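# Find the light check weight and set it on the red dish

## Task

Four check weights are present and one weighs less than the rest; use the balance to find it (the pointer sits over white when the pans are equal and leans toward the lighter pan otherwise). Set that light weight flat on the red dish and make sure none of the other three are on the dish. Nothing may end up inside or underneath the furniture, and every item other than the weights and the dish must finish resting directly on the furniture piece it currently sits on. The result must hold without any robot supporting it; at the end, open the grippers and move the arms away.

## Robot and tools

Setup. Three identical i2rt Big YAM arms, named arm1, arm2 and arm3, share the scene. Each has six revolute joints, a two-finger gripper and a wrist camera (arm1_cam_wrist, arm2_cam_wrist, arm3_cam_wrist). Two fixed cameras, room_a and room_b, watch from the room. With joints 1 and 6 at 0 and the hand level and pointing forward, the wrist camera rides on top of the hand looking toward the fingertips. The hand reaches roughly 1.0 m from the joint1 axis when fully stretched. Joints move at different speeds, so the path between two postures may arc widely; plan clearance for that.

Frames. One shared scene frame is used for all poses: origin on the floor, +z upward. "hand" means the point halfway between the fingertips; its z axis runs along the fingers and the fingers open and close along its y axis. Hand poses are computed from each robot's actual foot placement, which is never printed.

execute_actions. Argument "actions" is a list holding exactly one action, or empty (empty only reports state and images). An action is an object keyed by "arm1", "arm2", "arm3"; each present arm takes {"joints": {...}}. The joint values are absolute targets, not offsets, each arm given its own separate object with any subset of these names: joint1_rad (-2.879 to 2.879; turns the arm about its foot, positive counter-clockwise viewed from above, 0 faces the way the foot faces), joint2_rad (0 to 3.141; shoulder, 0 has the upper arm pointing back roughly level, increasing lifts it up then forward), joint3_rad (0 to 3.019; elbow, 0 folded, increasing opens), joint4_rad (-1.692 to 1.57; hand pitch, positive tips fingers up), joint5_rad (-1.57 to 1.57; sideways hand swing, positive to the arm's right), joint6_rad (-2.094 to 2.094; hand roll, positive clockwise as seen from behind the hand), all in radians, and gripper_m (0 to 0.093, fingertip gap in metres). Done tolerances: ±0.045, ±0.14, ±0.09, ±0.055, ±0.03, ±0.035 rad and ±0.003 m. All named motions start at once and may finish at different times; one action runs at most 15 s. Omitted joints or arms may still be driving toward earlier targets. Any unknown key or out-of-range number rejects the whole call and nothing moves. Optional "cameras": list of camera names, or "all"; omitted/null means all, [] means no images. Images arrive in the order given by the "pictures" line. If a result reports a stop, the remaining motion, wait and finished_scene calls in that same reply are skipped.

wait: "seconds" 0 to 10; commands nothing, lets the scene run, then returns the same state and images as an empty action.

zoom_image: "camera" (one of the five names) and "region" [x0, y0, x1, y1] in pixels of that camera's most recent full image, origin top-left, at most 504 by 504. Wrist images are 504x504 fisheye; room images are 672x504.

read_manual: optional "section", only "licences"; returns licence text, no motion.

finished_scene: "scene" is the current scene's integer number. It closes the scene irreversibly after the last command is held, and the outcome is reported. The goal must already be met and stable. Replying without any tool call also ends things.

Reading results. joint_status tells how each commanded motion ended. off_target: stopped short and may still be pushing. contact_stop or time_out: the old target is dropped and the joint holds where it stopped, except that a timed-out joint that still pushes keeps its target or one limited to 0.375, 0.375, 0.113, 0.225, 0.075, 0.3 rad (joints 1-6) away, and on_its_own lists it; it will move on if the obstruction clears. Sending a joint its reported position relieves the push. "joint command not followed" (often with a "cause:" line) means a safety check blocked that arm's joint targets, marked not_followed per joint; the gripper part still runs, and the blocked targets may be retried on later actions until replaced by passable ones. on_its_own describes uncommanded behaviour, where "held at" is the held target rather than the current position. A loaded joint holding up weight can sag. Very small target changes may not move a joint. limit_stop_at_motor_heat means a heat stop interrupted that key; resend the target.

Cautions. The arm does not stop on contact and can press very hard; avoid prolonged pushing, which heats motors. MOTOR HOT appears from 85 °C; at 100 °C an OVER-TEMPERATURE FAULT drops the whole arm and its gripper until cooled, and some heat carries into later scenes. Holding a load, even while you deliberate, heats motors; the simulation keeps running as you think. Two robots pressing hard against each other ends the run in failure, and a hard hit may too; no state line reports robot-to-robot contact, and the self/inter-arm check can be late and ignores fingers, gripper housings and wrist cameras. Arms do not wait for one another. Do not drop, slam or knock objects, and never push anything off the work area or onto the floor. Loose objects may occasionally be nudged by outside forces, so check the final state before finishing.

Each tool is called after "Call:" as name(argument=value, ...), one argument or row to a line, values as JSON.

## Session

I'll start by looking at the scene.

Call:
execute_actions(
  actions=[],
)

Scene clock: 0.00 s.
Motor temperatures (°C, as the motors report them): arm1=[18 18 19 19 18 18] | arm2=[19 17 18 19 20 17] | arm3=[17 17 19 18 19 20]
arm1.joint_positions: joint1_rad=+0.589 joint2_rad=+0.605 joint3_rad=+1.647 joint4_rad=-1.521 joint5_rad=+0.061 joint6_rad=+0.086 gripper_m=+0.094
arm1.joint_status: not commanded
arm1.hand: x=-0.7051 y=+0.8182 z=+1.4472 quat_wxyz=(-0.388, +0.533, -0.666, -0.349) (m; scene frame)
arm2.joint_positions: joint1_rad=-0.897 joint2_rad=+0.517 joint3_rad=+1.611 joint4_rad=-1.380 joint5_rad=+0.178 joint6_rad=-0.001 gripper_m=+0.094
arm2.joint_status: not commanded
arm2.hand: x=+0.0999 y=+0.1043 z=+1.5749 quat_wxyz=(-0.597, -0.035, -0.799, +0.062) (m; scene frame)
arm3.joint_positions: joint1_rad=-0.818 joint2_rad=+0.294 joint3_rad=+1.703 joint4_rad=-1.325 joint5_rad=-0.284 joint6_rad=+0.171 gripper_m=+0.095
arm3.joint_status: not commanded
arm3.hand: x=+0.7911 y=-0.8340 z=+1.5216 quat_wxyz=(-0.125, -0.675, -0.013, +0.727) (m; scene frame)
pictures: arm1_cam_wrist, arm2_cam_wrist, arm3_cam_wrist, room_a, room_b
Images, in order (width x height): arm1_cam_wrist 504x504, arm2_cam_wrist 504x504, arm3_cam_wrist 504x504, room_a 672x504, room_b 672x504.

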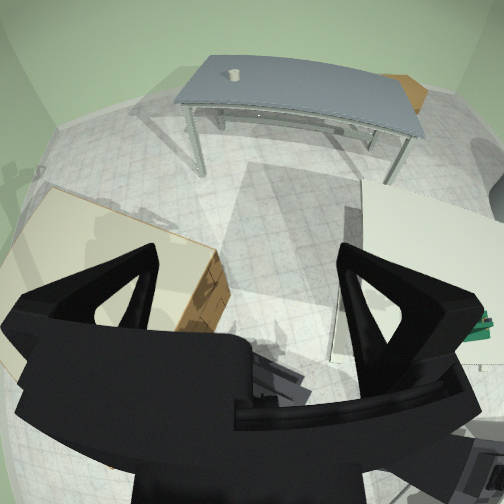

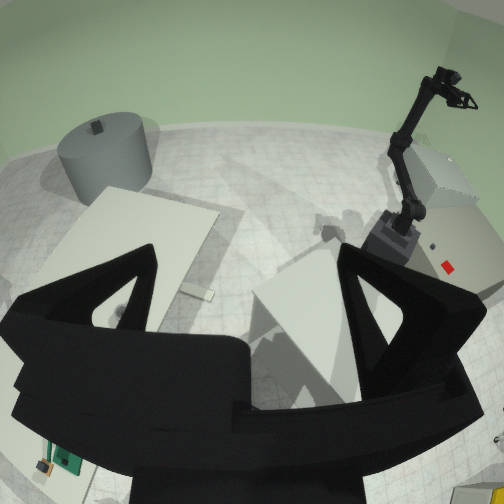

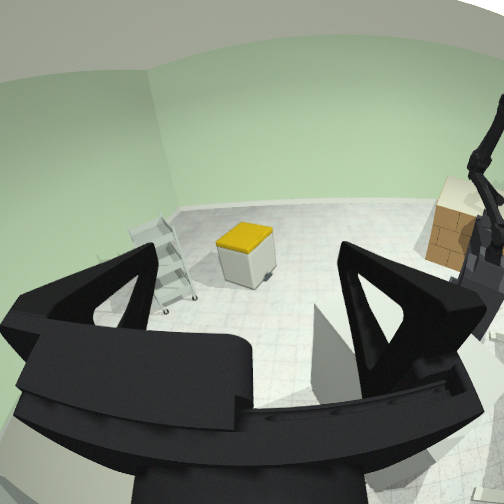

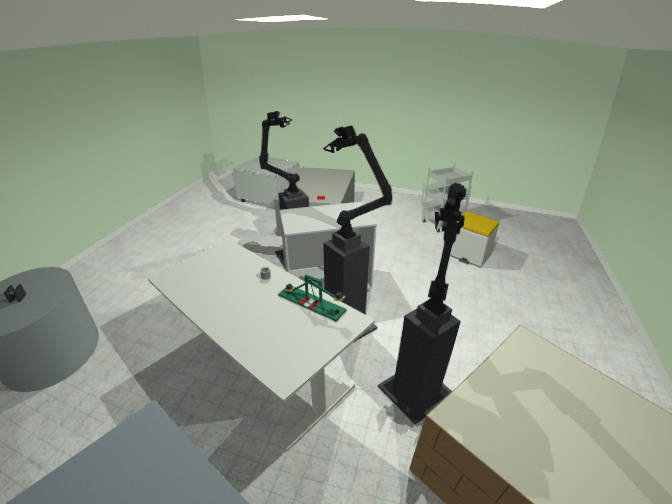

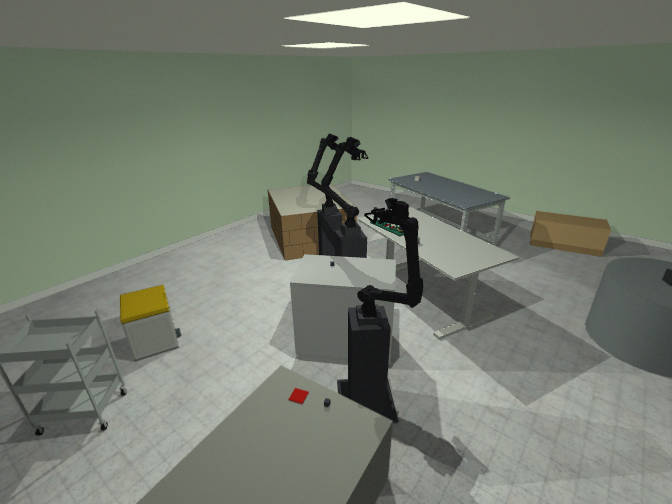

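Call:
zoom_image(
  camera="room_a",
  region=[240, 250, 380, 340],
)

Call:
zoom_image(
  camera="room_b",
  region=[260, 180, 440, 420],
)

Call:
zoom_image(
  camera="room_a",
  region=[220, 150, 400, 280],
)

Region (240, 250, 380, 340) of room_a's 672x504 image, scaled by 3.600, with more detail than that image has; it fills the top 324 rows of this view, and the rest is white.

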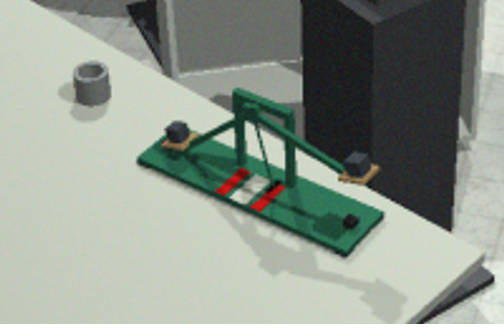

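Region (260, 180, 440, 420) of room_b's 672x504 image, scaled by 2.100, with more detail than that image has; it fills the left 378 columns of this view, and the rest is white.

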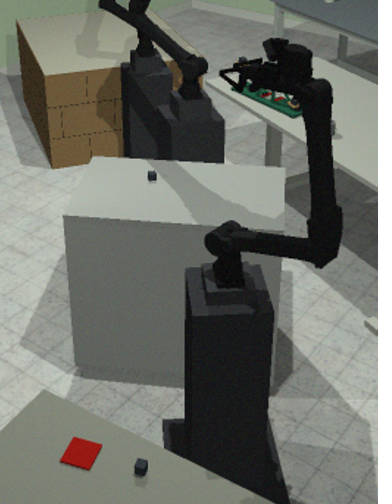

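Region (220, 150, 400, 280) of room_a's 672x504 image, scaled by 2.800, with more detail than that image has.

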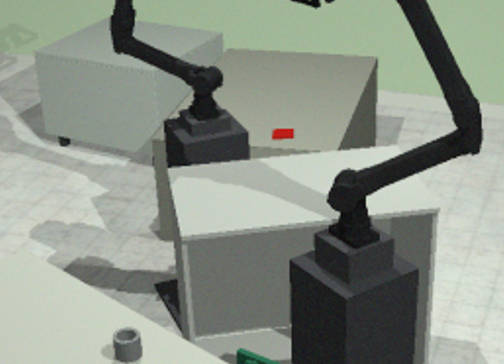

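Call:
zoom_image(
  camera="arm2_cam_wrist",
  region=[340, 50, 504, 300],
)

Call:
zoom_image(
  camera="arm2_cam_wrist",
  region=[0, 400, 140, 504],
)

Call:
zoom_image(
  camera="room_a",
  region=[270, 265, 360, 325],
)

Region (340, 50, 504, 300) of arm2_cam_wrist's 504x504 image, scaled by 2.016, with more detail than that image has; it fills the left 331 columns of this view, and the rest is white.

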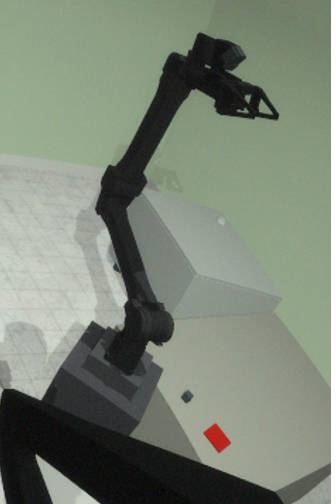

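Region (0, 400, 140, 504) of arm2_cam_wrist's 504x504 image, scaled by 3.600, with more detail than that image has; it fills the top 374 rows of this view, and the rest is white.

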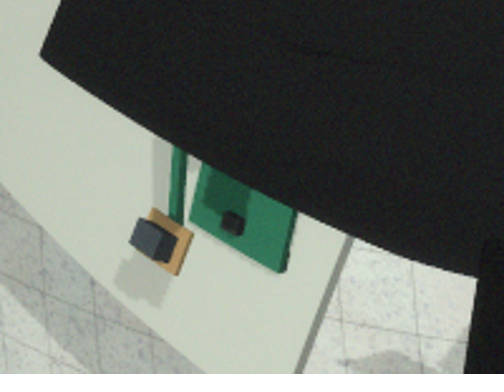

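Region (270, 265, 360, 325) of room_a's 672x504 image, scaled by 5.600, with more detail than that image has.

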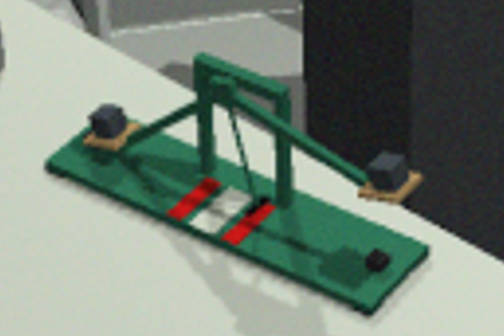

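Call:
execute_actions(
  actions=[
    {"arm2": {"joints": {"joint1_rad": 0.8, "joint2_rad": 1.65, "joint3_rad": 1.56, "joint4_rad": -1.48, "joint5_rad": 0, "joint6_rad": 0}}, "arm3": {"joints": {"joint1_rad": 0.6, "joint2_rad": 1.4, "joint3_rad": 1.23, "joint4_rad": -1.4, "joint5_rad": 0, "joint6_rad": 0}}},
  ],
)

Scene clock: 121.93 s.
Motor temperatures (°C, as the motors report them): arm1=[18 18 24 20 18 18] | arm2=[19 18 23 20 20 17] | arm3=[17 20 21 19 19 20]
arm1.joint_positions: joint1_rad=+0.589 joint2_rad=+0.605 joint3_rad=+1.647 joint4_rad=-1.521 joint5_rad=+0.061 joint6_rad=+0.086 gripper_m=+0.094
arm1.joint_status: not commanded
arm1.hand: x=-0.7051 y=+0.8182 z=+1.4472 quat_wxyz=(-0.388, +0.533, -0.666, -0.349) (m; scene frame)
arm2.joint_positions: joint1_rad=+0.803 joint2_rad=+1.644 joint3_rad=+1.553 joint4_rad=-1.469 joint5_rad=-0.001 joint6_rad=-0.001 gripper_m=+0.094
arm2.joint_status: all done
arm2.hand: x=-0.1208 y=+0.6200 z=+1.1469 quat_wxyz=(+0.001, +0.764, -0.645, -0.003) (m; scene frame)
arm3.joint_positions: joint1_rad=+0.603 joint2_rad=+1.399 joint3_rad=+1.216 joint4_rad=-1.383 joint5_rad=+0.000 joint6_rad=+0.007 gripper_m=+0.095
arm3.joint_status: all done
arm3.hand: x=+0.6738 y=-1.1756 z=+1.0219 quat_wxyz=(-0.001, -0.790, -0.613, +0.006) (m; scene frame)
pictures: arm1_cam_wrist, arm2_cam_wrist, arm3_cam_wrist, room_a, room_b
Images, in order (width x height): arm1_cam_wrist 504x504, arm2_cam_wrist 504x504, arm3_cam_wrist 504x504, room_a 672x504, room_b 672x504.

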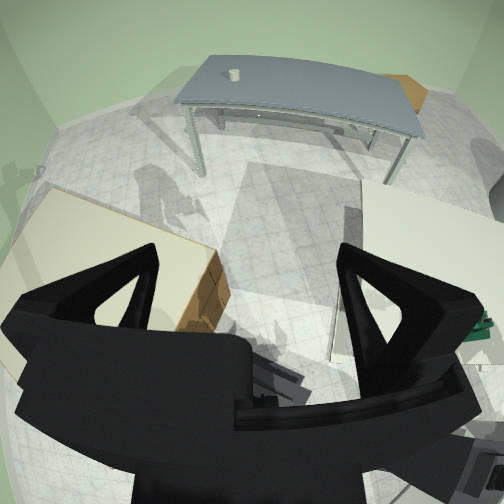

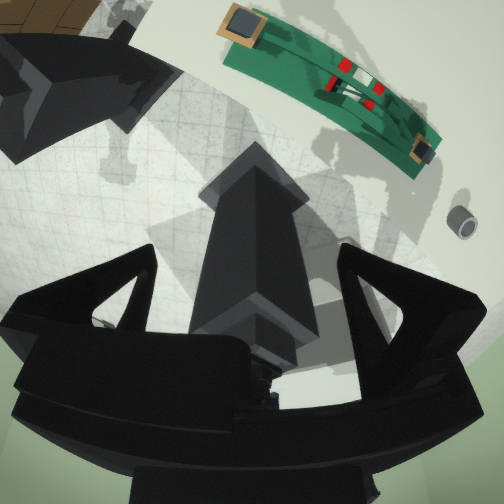

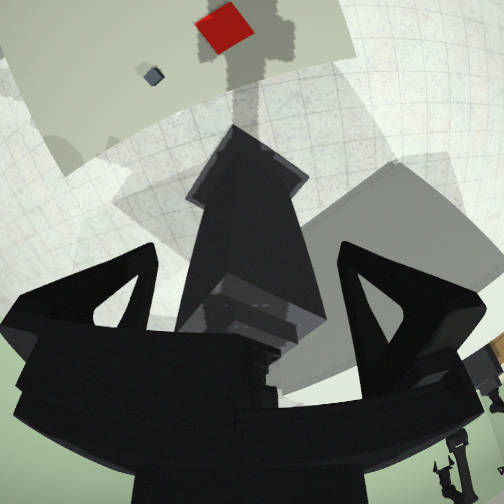

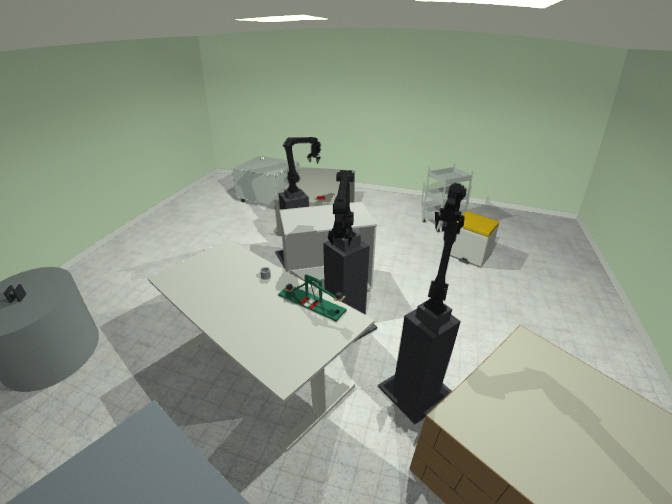

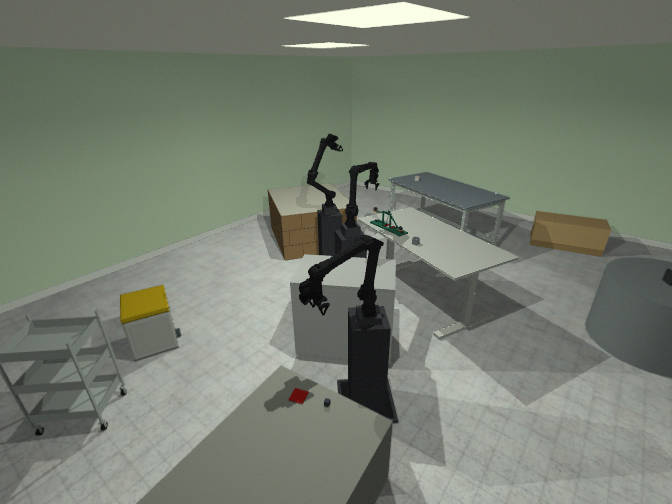

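Call:
zoom_image(
  camera="arm2_cam_wrist",
  region=[190, 0, 330, 100],
)

Call:
zoom_image(
  camera="room_b",
  region=[330, 150, 450, 260],
)

Region (190, 0, 330, 100) of arm2_cam_wrist's 504x504 image, scaled by 3.600, with more detail than that image has; it fills the top 360 rows of this view, and the rest is white.

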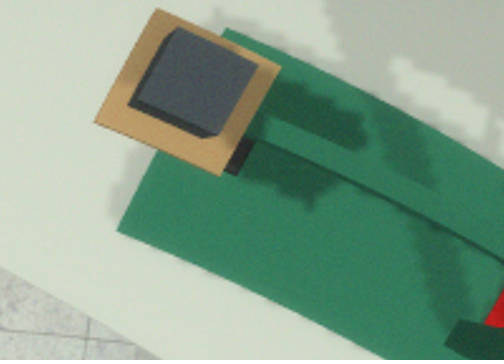

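Region (330, 150, 450, 260) of room_b's 672x504 image, scaled by 4.200, with more detail than that image has; it fills the top 462 rows of this view, and the rest is white.

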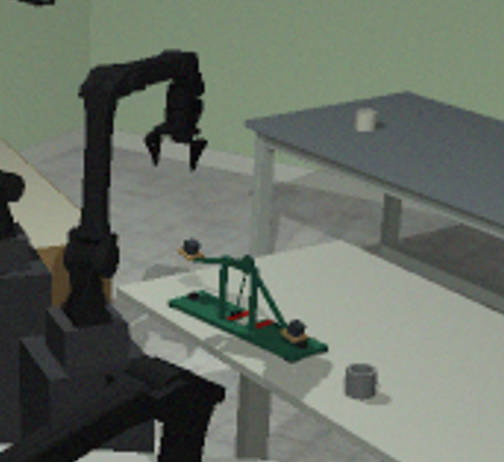

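Call:
execute_actions(
  actions=[
    {"arm2": {"joints": {"joint1_rad": 0.8, "joint2_rad": 2.14, "joint3_rad": 1.971, "joint4_rad": -1.402, "joint5_rad": 0, "joint6_rad": -1.1}}, "arm3": {"joints": {"joint1_rad": 0.68, "joint2_rad": 2.04, "joint3_rad": 1.603, "joint4_rad": -1.134, "joint5_rad": 0, "joint6_rad": 0}}},
  ],
  cameras=["arm2_cam_wrist", "arm3_cam_wrist", "room_a", "room_b"],
)

Scene clock: 200.27 s.
Motor temperatures (°C, as the motors report them): arm1=[18 18 25 20 18 18] | arm2=[19 21 28 19 20 17] | arm3=[17 20 29 18 19 20]
arm1.joint_positions: joint1_rad=+0.589 joint2_rad=+0.605 joint3_rad=+1.647 joint4_rad=-1.521 joint5_rad=+0.061 joint6_rad=+0.086 gripper_m=+0.094
arm1.joint_status: not commanded
arm1.hand: x=-0.7051 y=+0.8182 z=+1.4472 quat_wxyz=(-0.388, +0.533, -0.666, -0.349) (m; scene frame)
arm2.joint_positions: joint1_rad=+0.803 joint2_rad=+2.138 joint3_rad=+1.932 joint4_rad=-1.406 joint5_rad=-0.001 joint6_rad=-1.091 gripper_m=+0.094
arm2.joint_status: all done
arm2.hand: x=-0.1457 y=+0.7627 z=+1.0130 quat_wxyz=(+0.024, +0.988, -0.155, +0.005) (m; scene frame)
arm3.joint_positions: joint1_rad=+0.684 joint2_rad=+2.048 joint3_rad=+1.568 joint4_rad=-1.142 joint5_rad=+0.000 joint6_rad=+0.007 gripper_m=+0.095
arm3.joint_status: all done
arm3.hand: x=+0.6746 y=-1.3622 z=+0.8369 quat_wxyz=(+0.017, -0.765, -0.644, -0.015) (m; scene frame)
pictures: arm2_cam_wrist, arm3_cam_wrist, room_a, room_b
Images, in order (width x height): arm2_cam_wrist 504x504, arm3_cam_wrist 504x504, room_a 672x504, room_b 672x504.

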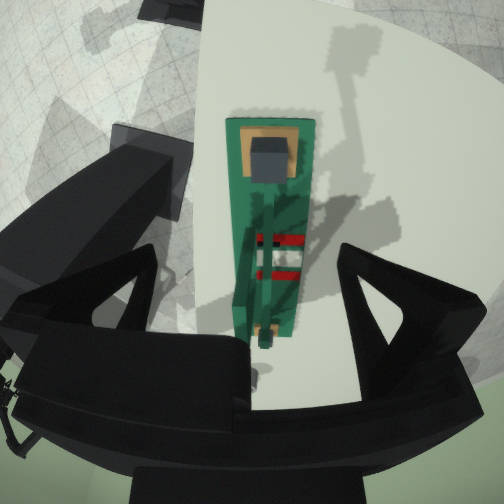

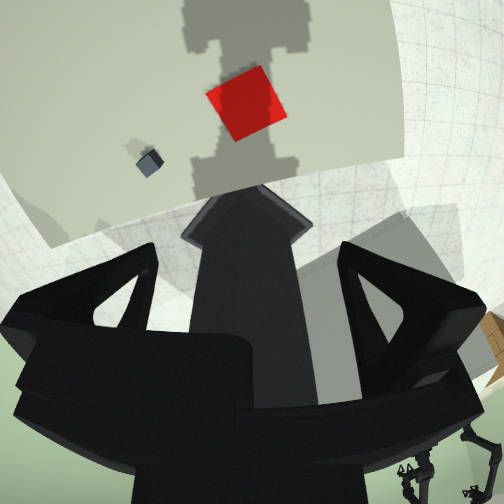

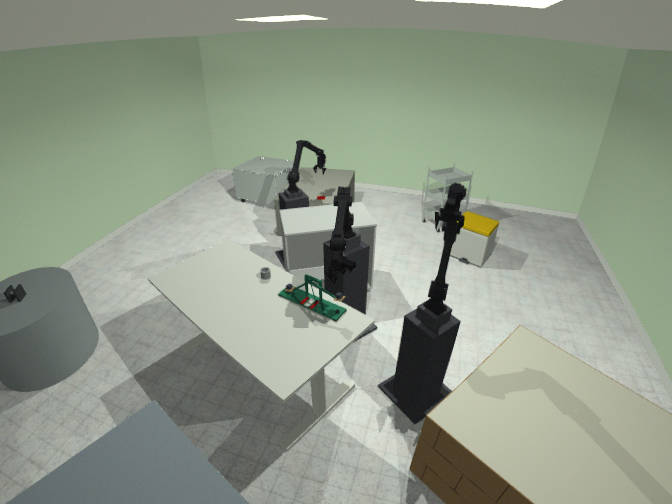

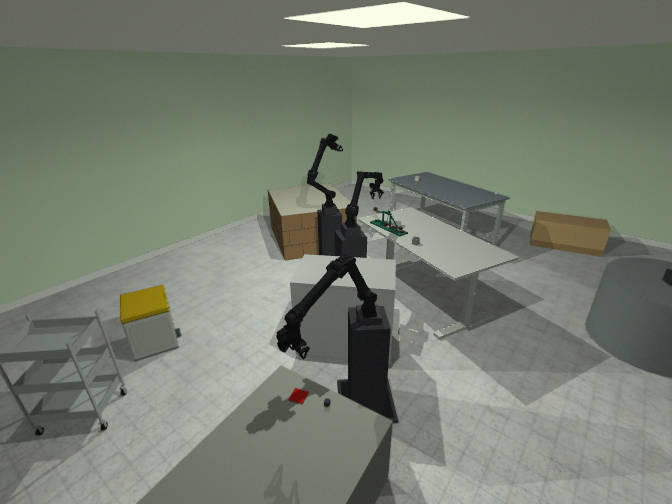

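Call:
zoom_image(
  camera="arm2_cam_wrist",
  region=[200, 100, 340, 220],
)

Call:
zoom_image(
  camera="room_b",
  region=[345, 165, 415, 240],
)

Call:
zoom_image(
  camera="room_a",
  region=[290, 230, 380, 325],
)

Region (200, 100, 340, 220) of arm2_cam_wrist's 504x504 image, scaled by 3.600, with more detail than that image has; it fills the top 432 rows of this view, and the rest is white.

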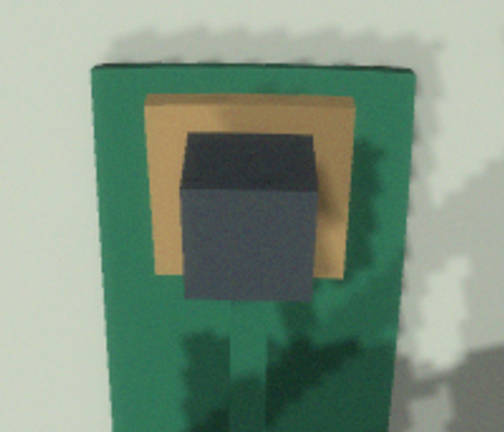

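Region (345, 165, 415, 240) of room_b's 672x504 image, scaled by 6.720, with more detail than that image has; it fills the left 470 columns of this view, and the rest is white.

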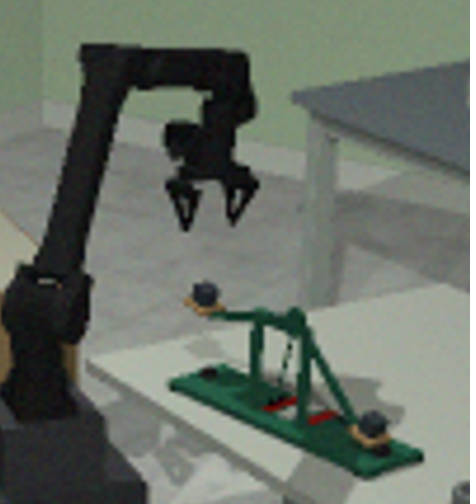

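Region (290, 230, 380, 325) of room_a's 672x504 image, scaled by 5.305, with more detail than that image has; it fills the left 477 columns of this view, and the rest is white.

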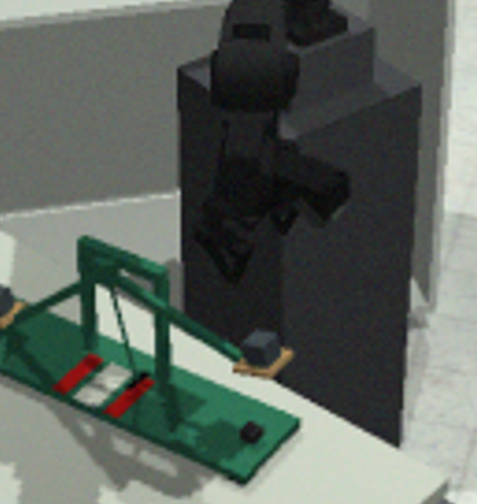

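Call:
execute_actions(
  actions=[
    {"arm2": {"joints": {"joint1_rad": 0.812, "joint2_rad": 2.164, "joint3_rad": 1.808, "joint4_rad": -1.166}}, "arm3": {"joints": {"joint1_rad": -1.4, "joint2_rad": 1.5, "joint3_rad": 1.5, "joint4_rad": -1.55}}},
  ],
  cameras=["arm2_cam_wrist", "arm3_cam_wrist", "room_a", "room_b"],
)

Scene clock: 289.33 s.
Motor temperatures (°C, as the motors report them): arm1=[18 18 26 20 18 18] | arm2=[19 27 33 19 20 17] | arm3=[17 26 33 18 19 20]
arm1.joint_positions: joint1_rad=+0.589 joint2_rad=+0.605 joint3_rad=+1.647 joint4_rad=-1.521 joint5_rad=+0.061 joint6_rad=+0.086 gripper_m=+0.094
arm1.joint_status: not commanded
arm1.hand: x=-0.7051 y=+0.8182 z=+1.4472 quat_wxyz=(-0.388, +0.533, -0.666, -0.349) (m; scene frame)
arm2.joint_positions: joint1_rad=+0.803 joint2_rad=+2.139 joint3_rad=+1.804 joint4_rad=-1.178 joint5_rad=-0.001 joint6_rad=-1.092 gripper_m=+0.094
arm2.joint_status: all done
arm2.hand: x=-0.1478 y=+0.7737 z=+0.9653 quat_wxyz=(-0.023, +0.988, -0.155, -0.011) (m; scene frame)
arm3.joint_positions: joint1_rad=-1.406 joint2_rad=+1.514 joint3_rad=+1.491 joint4_rad=-1.534 joint5_rad=+0.000 joint6_rad=+0.006 gripper_m=+0.095
arm3.joint_status: all done
arm3.hand: x=+0.4205 y=-0.5001 z=+1.0784 quat_wxyz=(-0.001, -0.941, +0.338, +0.009) (m; scene frame)
pictures: arm2_cam_wrist, arm3_cam_wrist, room_a, room_b
Images, in order (width x height): arm2_cam_wrist 504x504, arm3_cam_wrist 504x504, room_a 672x504, room_b 672x504.

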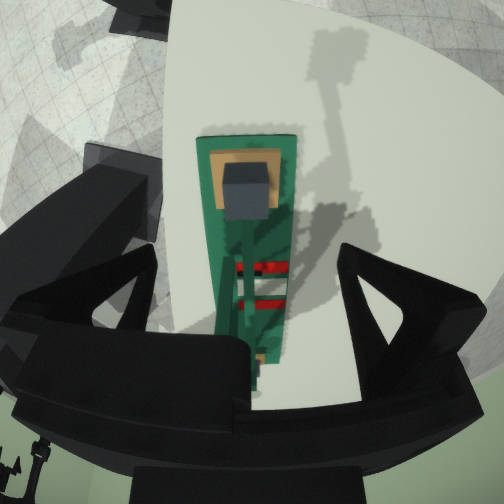

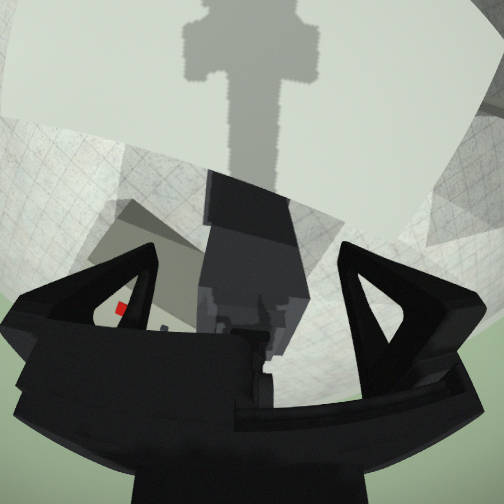

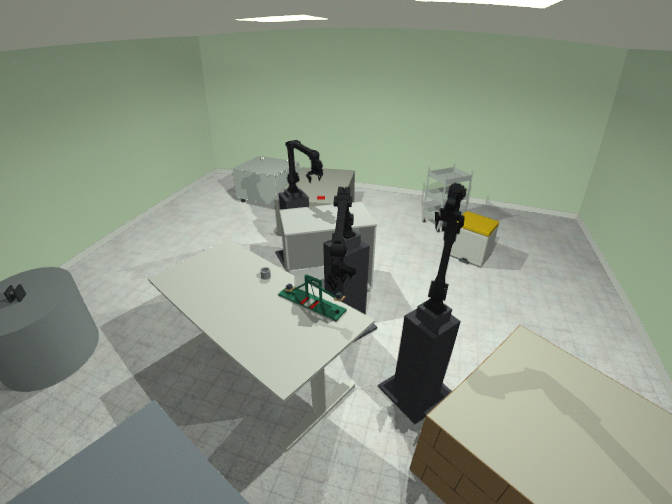

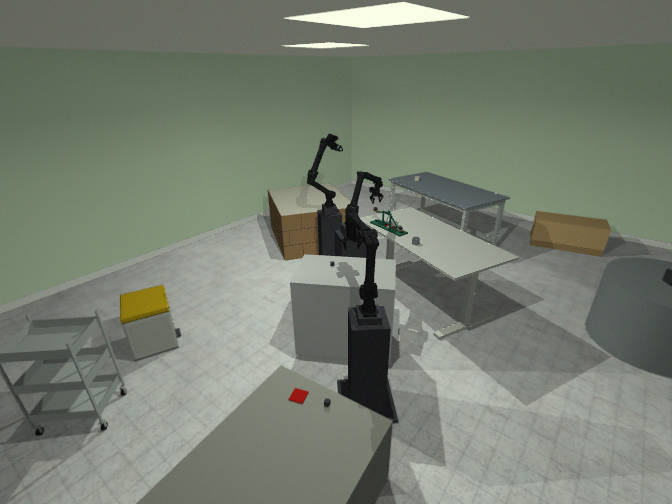

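Call:
execute_actions(
  actions=[
    {"arm2": {"joints": {"joint2_rad": 2.23, "joint3_rad": 1.732, "joint4_rad": -1.016}}},
  ],
  cameras=["arm2_cam_wrist", "room_a", "room_b"],
)

Call:
zoom_image(
  camera="room_b",
  region=[345, 165, 415, 240],
)

Call:
zoom_image(
  camera="room_a",
  region=[300, 250, 370, 325],
)

Scene clock: 309.63 s.
Motor temperatures (°C, as the motors report them): arm1=[18 18 26 20 18 18] | arm2=[19 26 30 19 20 17] | arm3=[17 24 33 18 19 20]
arm1.joint_positions: joint1_rad=+0.589 joint2_rad=+0.605 joint3_rad=+1.647 joint4_rad=-1.521 joint5_rad=+0.061 joint6_rad=+0.086 gripper_m=+0.094
arm1.joint_status: not commanded
arm1.hand: x=-0.7051 y=+0.8182 z=+1.4472 quat_wxyz=(-0.388, +0.533, -0.666, -0.349) (m; scene frame)
arm2.joint_positions: joint1_rad=+0.803 joint2_rad=+2.209 joint3_rad=+1.728 joint4_rad=-1.028 joint5_rad=-0.001 joint6_rad=-1.092 gripper_m=+0.094
arm2.joint_status: all done
arm2.hand: x=-0.1477 y=+0.7716 z=+0.8958 quat_wxyz=(-0.026, +0.988, -0.155, -0.012) (m; scene frame)
arm3.joint_positions: joint1_rad=-1.406 joint2_rad=+1.514 joint3_rad=+1.491 joint4_rad=-1.534 joint5_rad=+0.000 joint6_rad=+0.006 gripper_m=+0.095
arm3.joint_status: not commanded
arm3.hand: x=+0.4205 y=-0.5001 z=+1.0784 quat_wxyz=(-0.001, -0.941, +0.338, +0.009) (m; scene frame)
pictures: arm2_cam_wrist, room_a, room_b
Images, in order (width x height): arm2_cam_wrist 504x504, room_a 672x504, room_b 672x504.

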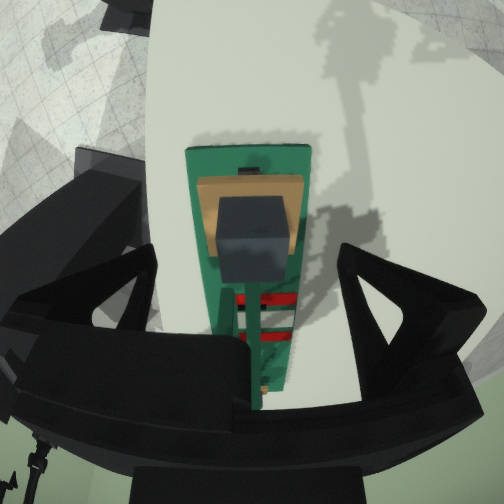

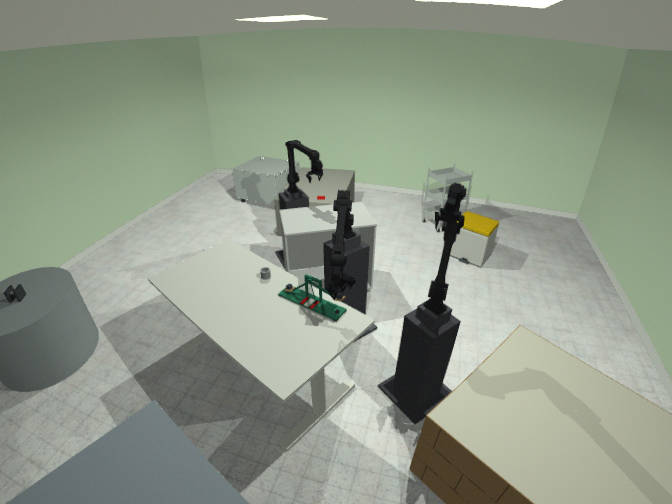

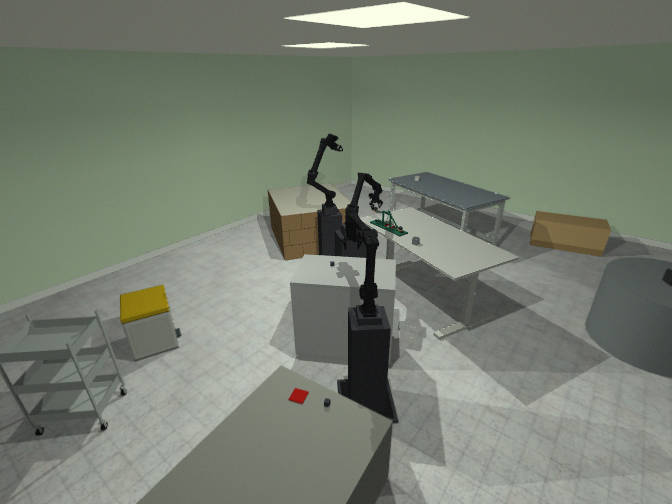

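Region (345, 165, 415, 240) of room_b's 672x504 image, scaled by 6.720, with more detail than that image has; it fills the left 470 columns of this view, and the rest is white.

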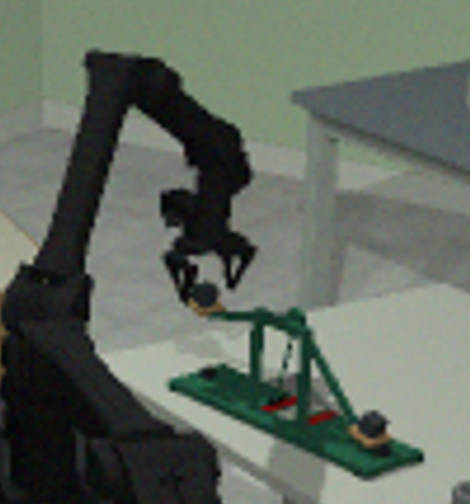

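Region (300, 250, 370, 325) of room_a's 672x504 image, scaled by 6.720, with more detail than that image has; it fills the left 470 columns of this view, and the rest is white.

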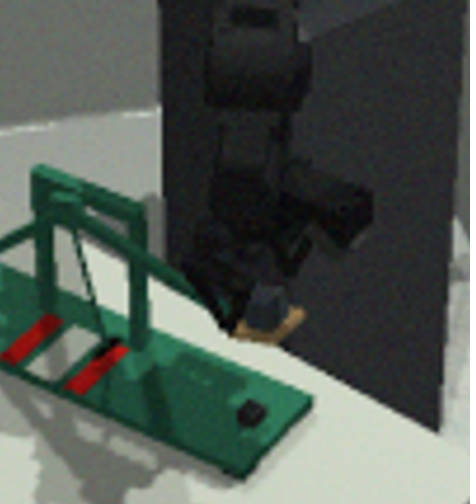

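Call:
execute_actions(
  actions=[
    {"arm2": {"joints": {"joint2_rad": 2.245, "gripper_m": 0.045}}},
  ],
  cameras=["arm2_cam_wrist", "room_a", "room_b"],
)

Call:
zoom_image(
  camera="room_b",
  region=[355, 185, 405, 235],
)

Call:
zoom_image(
  camera="room_a",
  region=[310, 270, 360, 320],
)

Scene clock: 324.60 s.
Motor temperatures (°C, as the motors report them): arm1=[18 18 26 20 18 18] | arm2=[19 27 30 19 20 17] | arm3=[17 24 33 18 19 20]
arm1.joint_positions: joint1_rad=+0.589 joint2_rad=+0.605 joint3_rad=+1.647 joint4_rad=-1.521 joint5_rad=+0.061 joint6_rad=+0.086 gripper_m=+0.094
arm1.joint_status: not commanded
arm1.hand: x=-0.7051 y=+0.8182 z=+1.4472 quat_wxyz=(-0.388, +0.533, -0.666, -0.349) (m; scene frame)
arm2.joint_positions: joint1_rad=+0.803 joint2_rad=+2.209 joint3_rad=+1.728 joint4_rad=-1.028 joint5_rad=-0.001 joint6_rad=-1.092 gripper_m=+0.045
arm2.joint_status: all done
arm2.hand: x=-0.1477 y=+0.7716 z=+0.8958 quat_wxyz=(-0.026, +0.988, -0.154, -0.012) (m; scene frame)
arm3.joint_positions: joint1_rad=-1.406 joint2_rad=+1.514 joint3_rad=+1.491 joint4_rad=-1.534 joint5_rad=+0.000 joint6_rad=+0.006 gripper_m=+0.095
arm3.joint_status: not commanded
arm3.hand: x=+0.4205 y=-0.5001 z=+1.0784 quat_wxyz=(-0.001, -0.941, +0.338, +0.009) (m; scene frame)
pictures: arm2_cam_wrist, room_a, room_b
Images, in order (width x height): arm2_cam_wrist 504x504, room_a 672x504, room_b 672x504.

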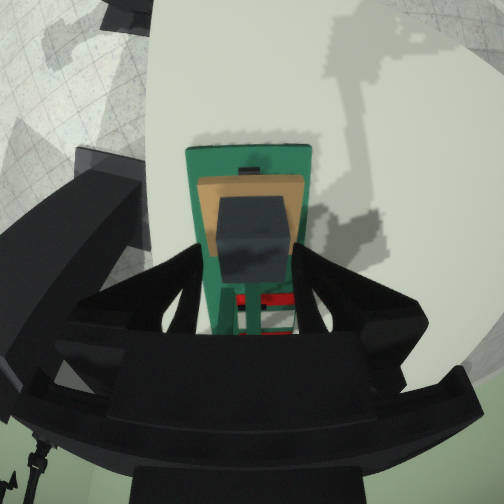

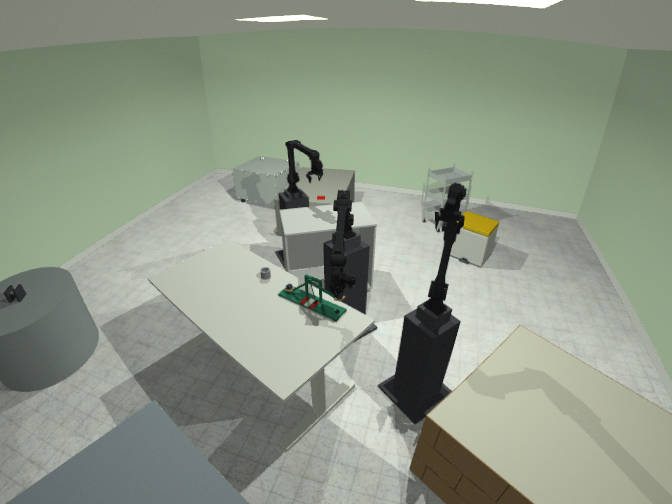

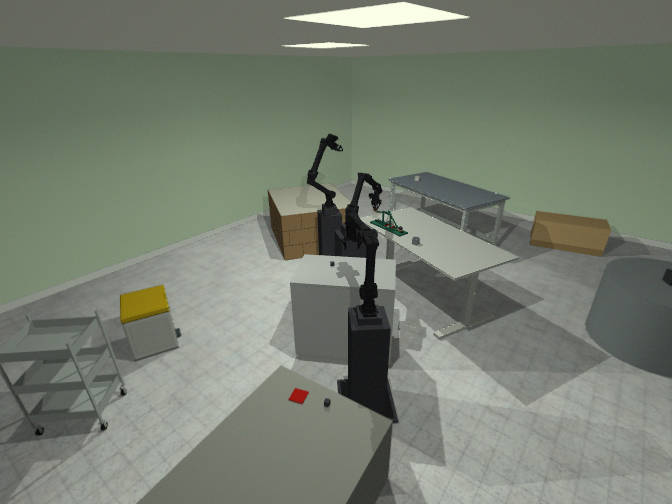

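Region (355, 185, 405, 235) of room_b's 672x504 image, scaled by 10.080, with more detail than that image has.

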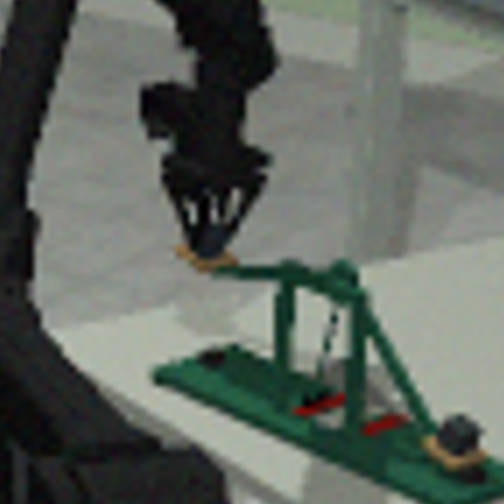

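Region (310, 270, 360, 320) of room_a's 672x504 image, scaled by 10.080, with more detail than that image has.

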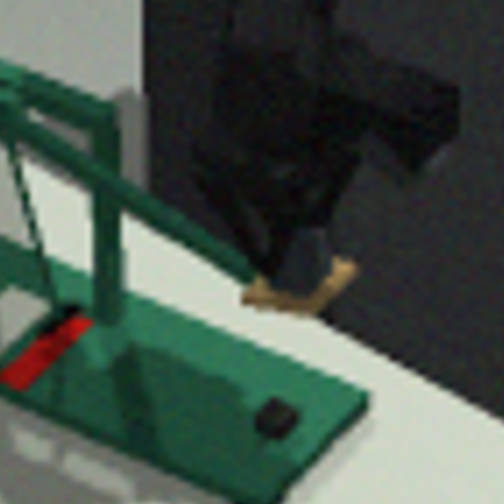

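Call:
execute_actions(
  actions=[
    {"arm2": {"joints": {"joint2_rad": 2.209, "gripper_m": 0.02}}},
  ],
  cameras=["arm2_cam_wrist", "room_a", "room_b"],
)

Call:
zoom_image(
  camera="room_a",
  region=[310, 270, 360, 320],
)

Scene clock: 331.83 s.
Motor temperatures (°C, as the motors report them): arm1=[18 18 26 20 18 18] | arm2=[19 27 29 19 20 17] | arm3=[17 24 33 18 19 20]
arm1.joint_positions: joint1_rad=+0.589 joint2_rad=+0.605 joint3_rad=+1.647 joint4_rad=-1.521 joint5_rad=+0.061 joint6_rad=+0.086 gripper_m=+0.094
arm1.joint_status: not commanded
arm1.hand: x=-0.7051 y=+0.8182 z=+1.4472 quat_wxyz=(-0.388, +0.533, -0.666, -0.349) (m; scene frame)
arm2.joint_positions: joint1_rad=+0.803 joint2_rad=+2.209 joint3_rad=+1.728 joint4_rad=-1.027 joint5_rad=+0.001 joint6_rad=-1.092 gripper_m=+0.029
arm2.joint_status: gripper_m off_target (ended at +0.029, target +0.020); the others done
arm2.hand: x=-0.1474 y=+0.7719 z=+0.8959 quat_wxyz=(-0.026, +0.988, -0.155, -0.011) (m; scene frame)
arm3.joint_positions: joint1_rad=-1.406 joint2_rad=+1.514 joint3_rad=+1.491 joint4_rad=-1.534 joint5_rad=+0.000 joint6_rad=+0.006 gripper_m=+0.095
arm3.joint_status: not commanded
arm3.hand: x=+0.4205 y=-0.5001 z=+1.0784 quat_wxyz=(-0.001, -0.941, +0.338, +0.009) (m; scene frame)
pictures: arm2_cam_wrist, room_a, room_b
Images, in order (width x height): arm2_cam_wrist 504x504, room_a 672x504, room_b 672x504.

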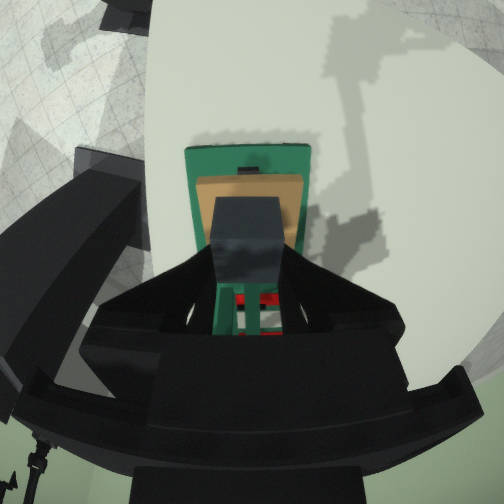

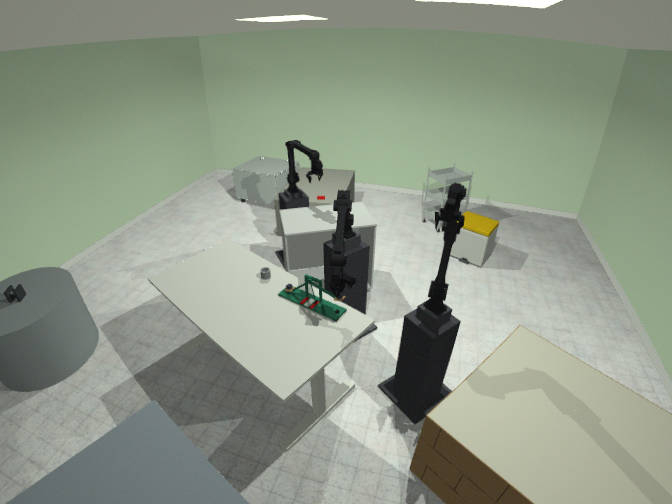

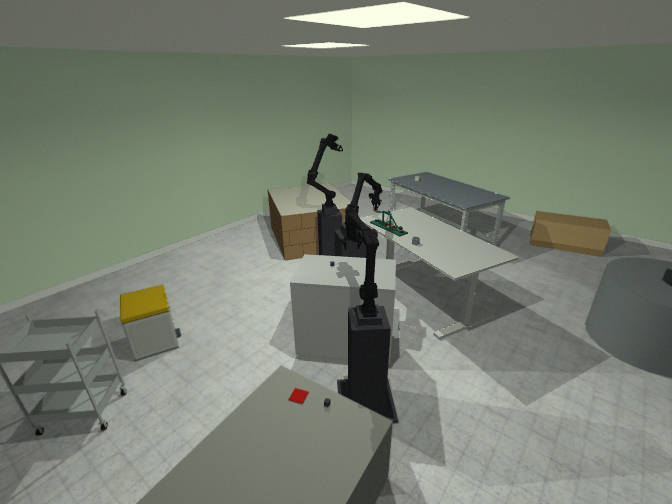

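Region (310, 270, 360, 320) of room_a's 672x504 image, scaled by 10.080, with more detail than that image has.

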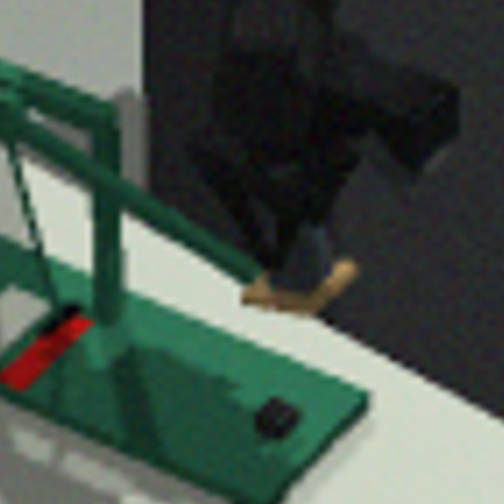

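Call:
execute_actions(
  actions=[
    {"arm2": {"joints": {"joint2_rad": 1.9, "gripper_m": 0.012}}, "arm3": {"joints": {"joint1_rad": -1.57, "joint2_rad": 0.5, "joint3_rad": 0.5, "joint4_rad": -0.5}}},
  ],
  cameras=["arm2_cam_wrist", "arm3_cam_wrist", "room_a"],
)

Scene clock: 382.33 s.
Motor temperatures (°C, as the motors report them): arm1=[18 18 27 20 18 18] | arm2=[19 29 30 19 20 17] | arm3=[17 24 34 18 19 20]
arm1.joint_positions: joint1_rad=+0.589 joint2_rad=+0.605 joint3_rad=+1.647 joint4_rad=-1.521 joint5_rad=+0.061 joint6_rad=+0.086 gripper_m=+0.094
arm1.joint_status: not commanded
arm1.hand: x=-0.7051 y=+0.8182 z=+1.4472 quat_wxyz=(-0.388, +0.533, -0.666, -0.349) (m; scene frame)
arm2.joint_positions: joint1_rad=+0.803 joint2_rad=+1.873 joint3_rad=+1.720 joint4_rad=-1.026 joint5_rad=+0.001 joint6_rad=-1.092 gripper_m=+0.029
arm2.joint_status: gripper_m off_target (ended at +0.029, target +0.012); the others done
arm2.hand: x=-0.1491 y=+0.7876 z=+1.1097 quat_wxyz=(-0.181, +0.970, -0.152, -0.063) (m; scene frame)
arm3.joint_positions: joint1_rad=-1.578 joint2_rad=+0.503 joint3_rad=+0.500 joint4_rad=-0.529 joint5_rad=+0.000 joint6_rad=+0.006 gripper_m=+0.095
arm3.joint_status: all done
arm3.hand: x=+0.5643 y=-0.5475 z=+1.0664 quat_wxyz=(+0.201, -0.788, +0.364, +0.454) (m; scene frame)
pictures: arm2_cam_wrist, arm3_cam_wrist, room_a
Images, in order (width x height): arm2_cam_wrist 504x504, arm3_cam_wrist 504x504, room_a 672x504.

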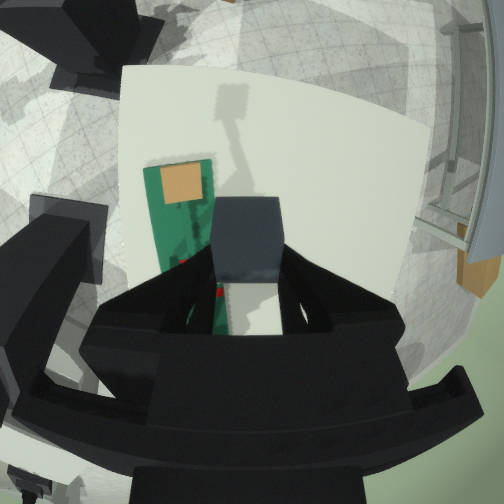

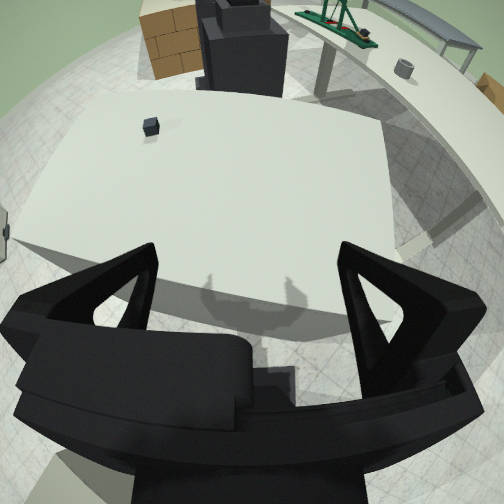

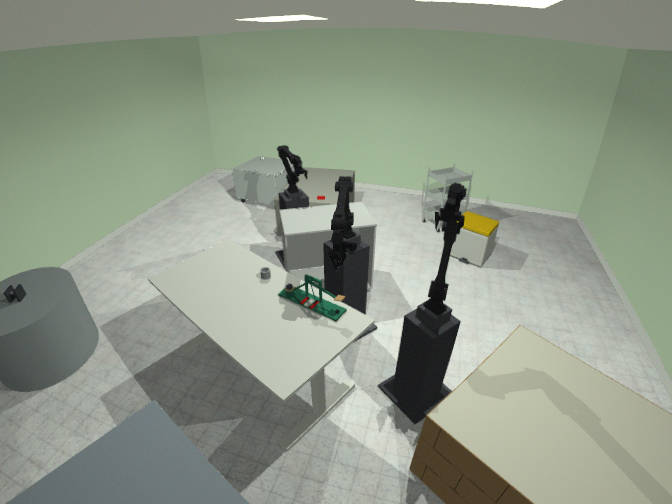

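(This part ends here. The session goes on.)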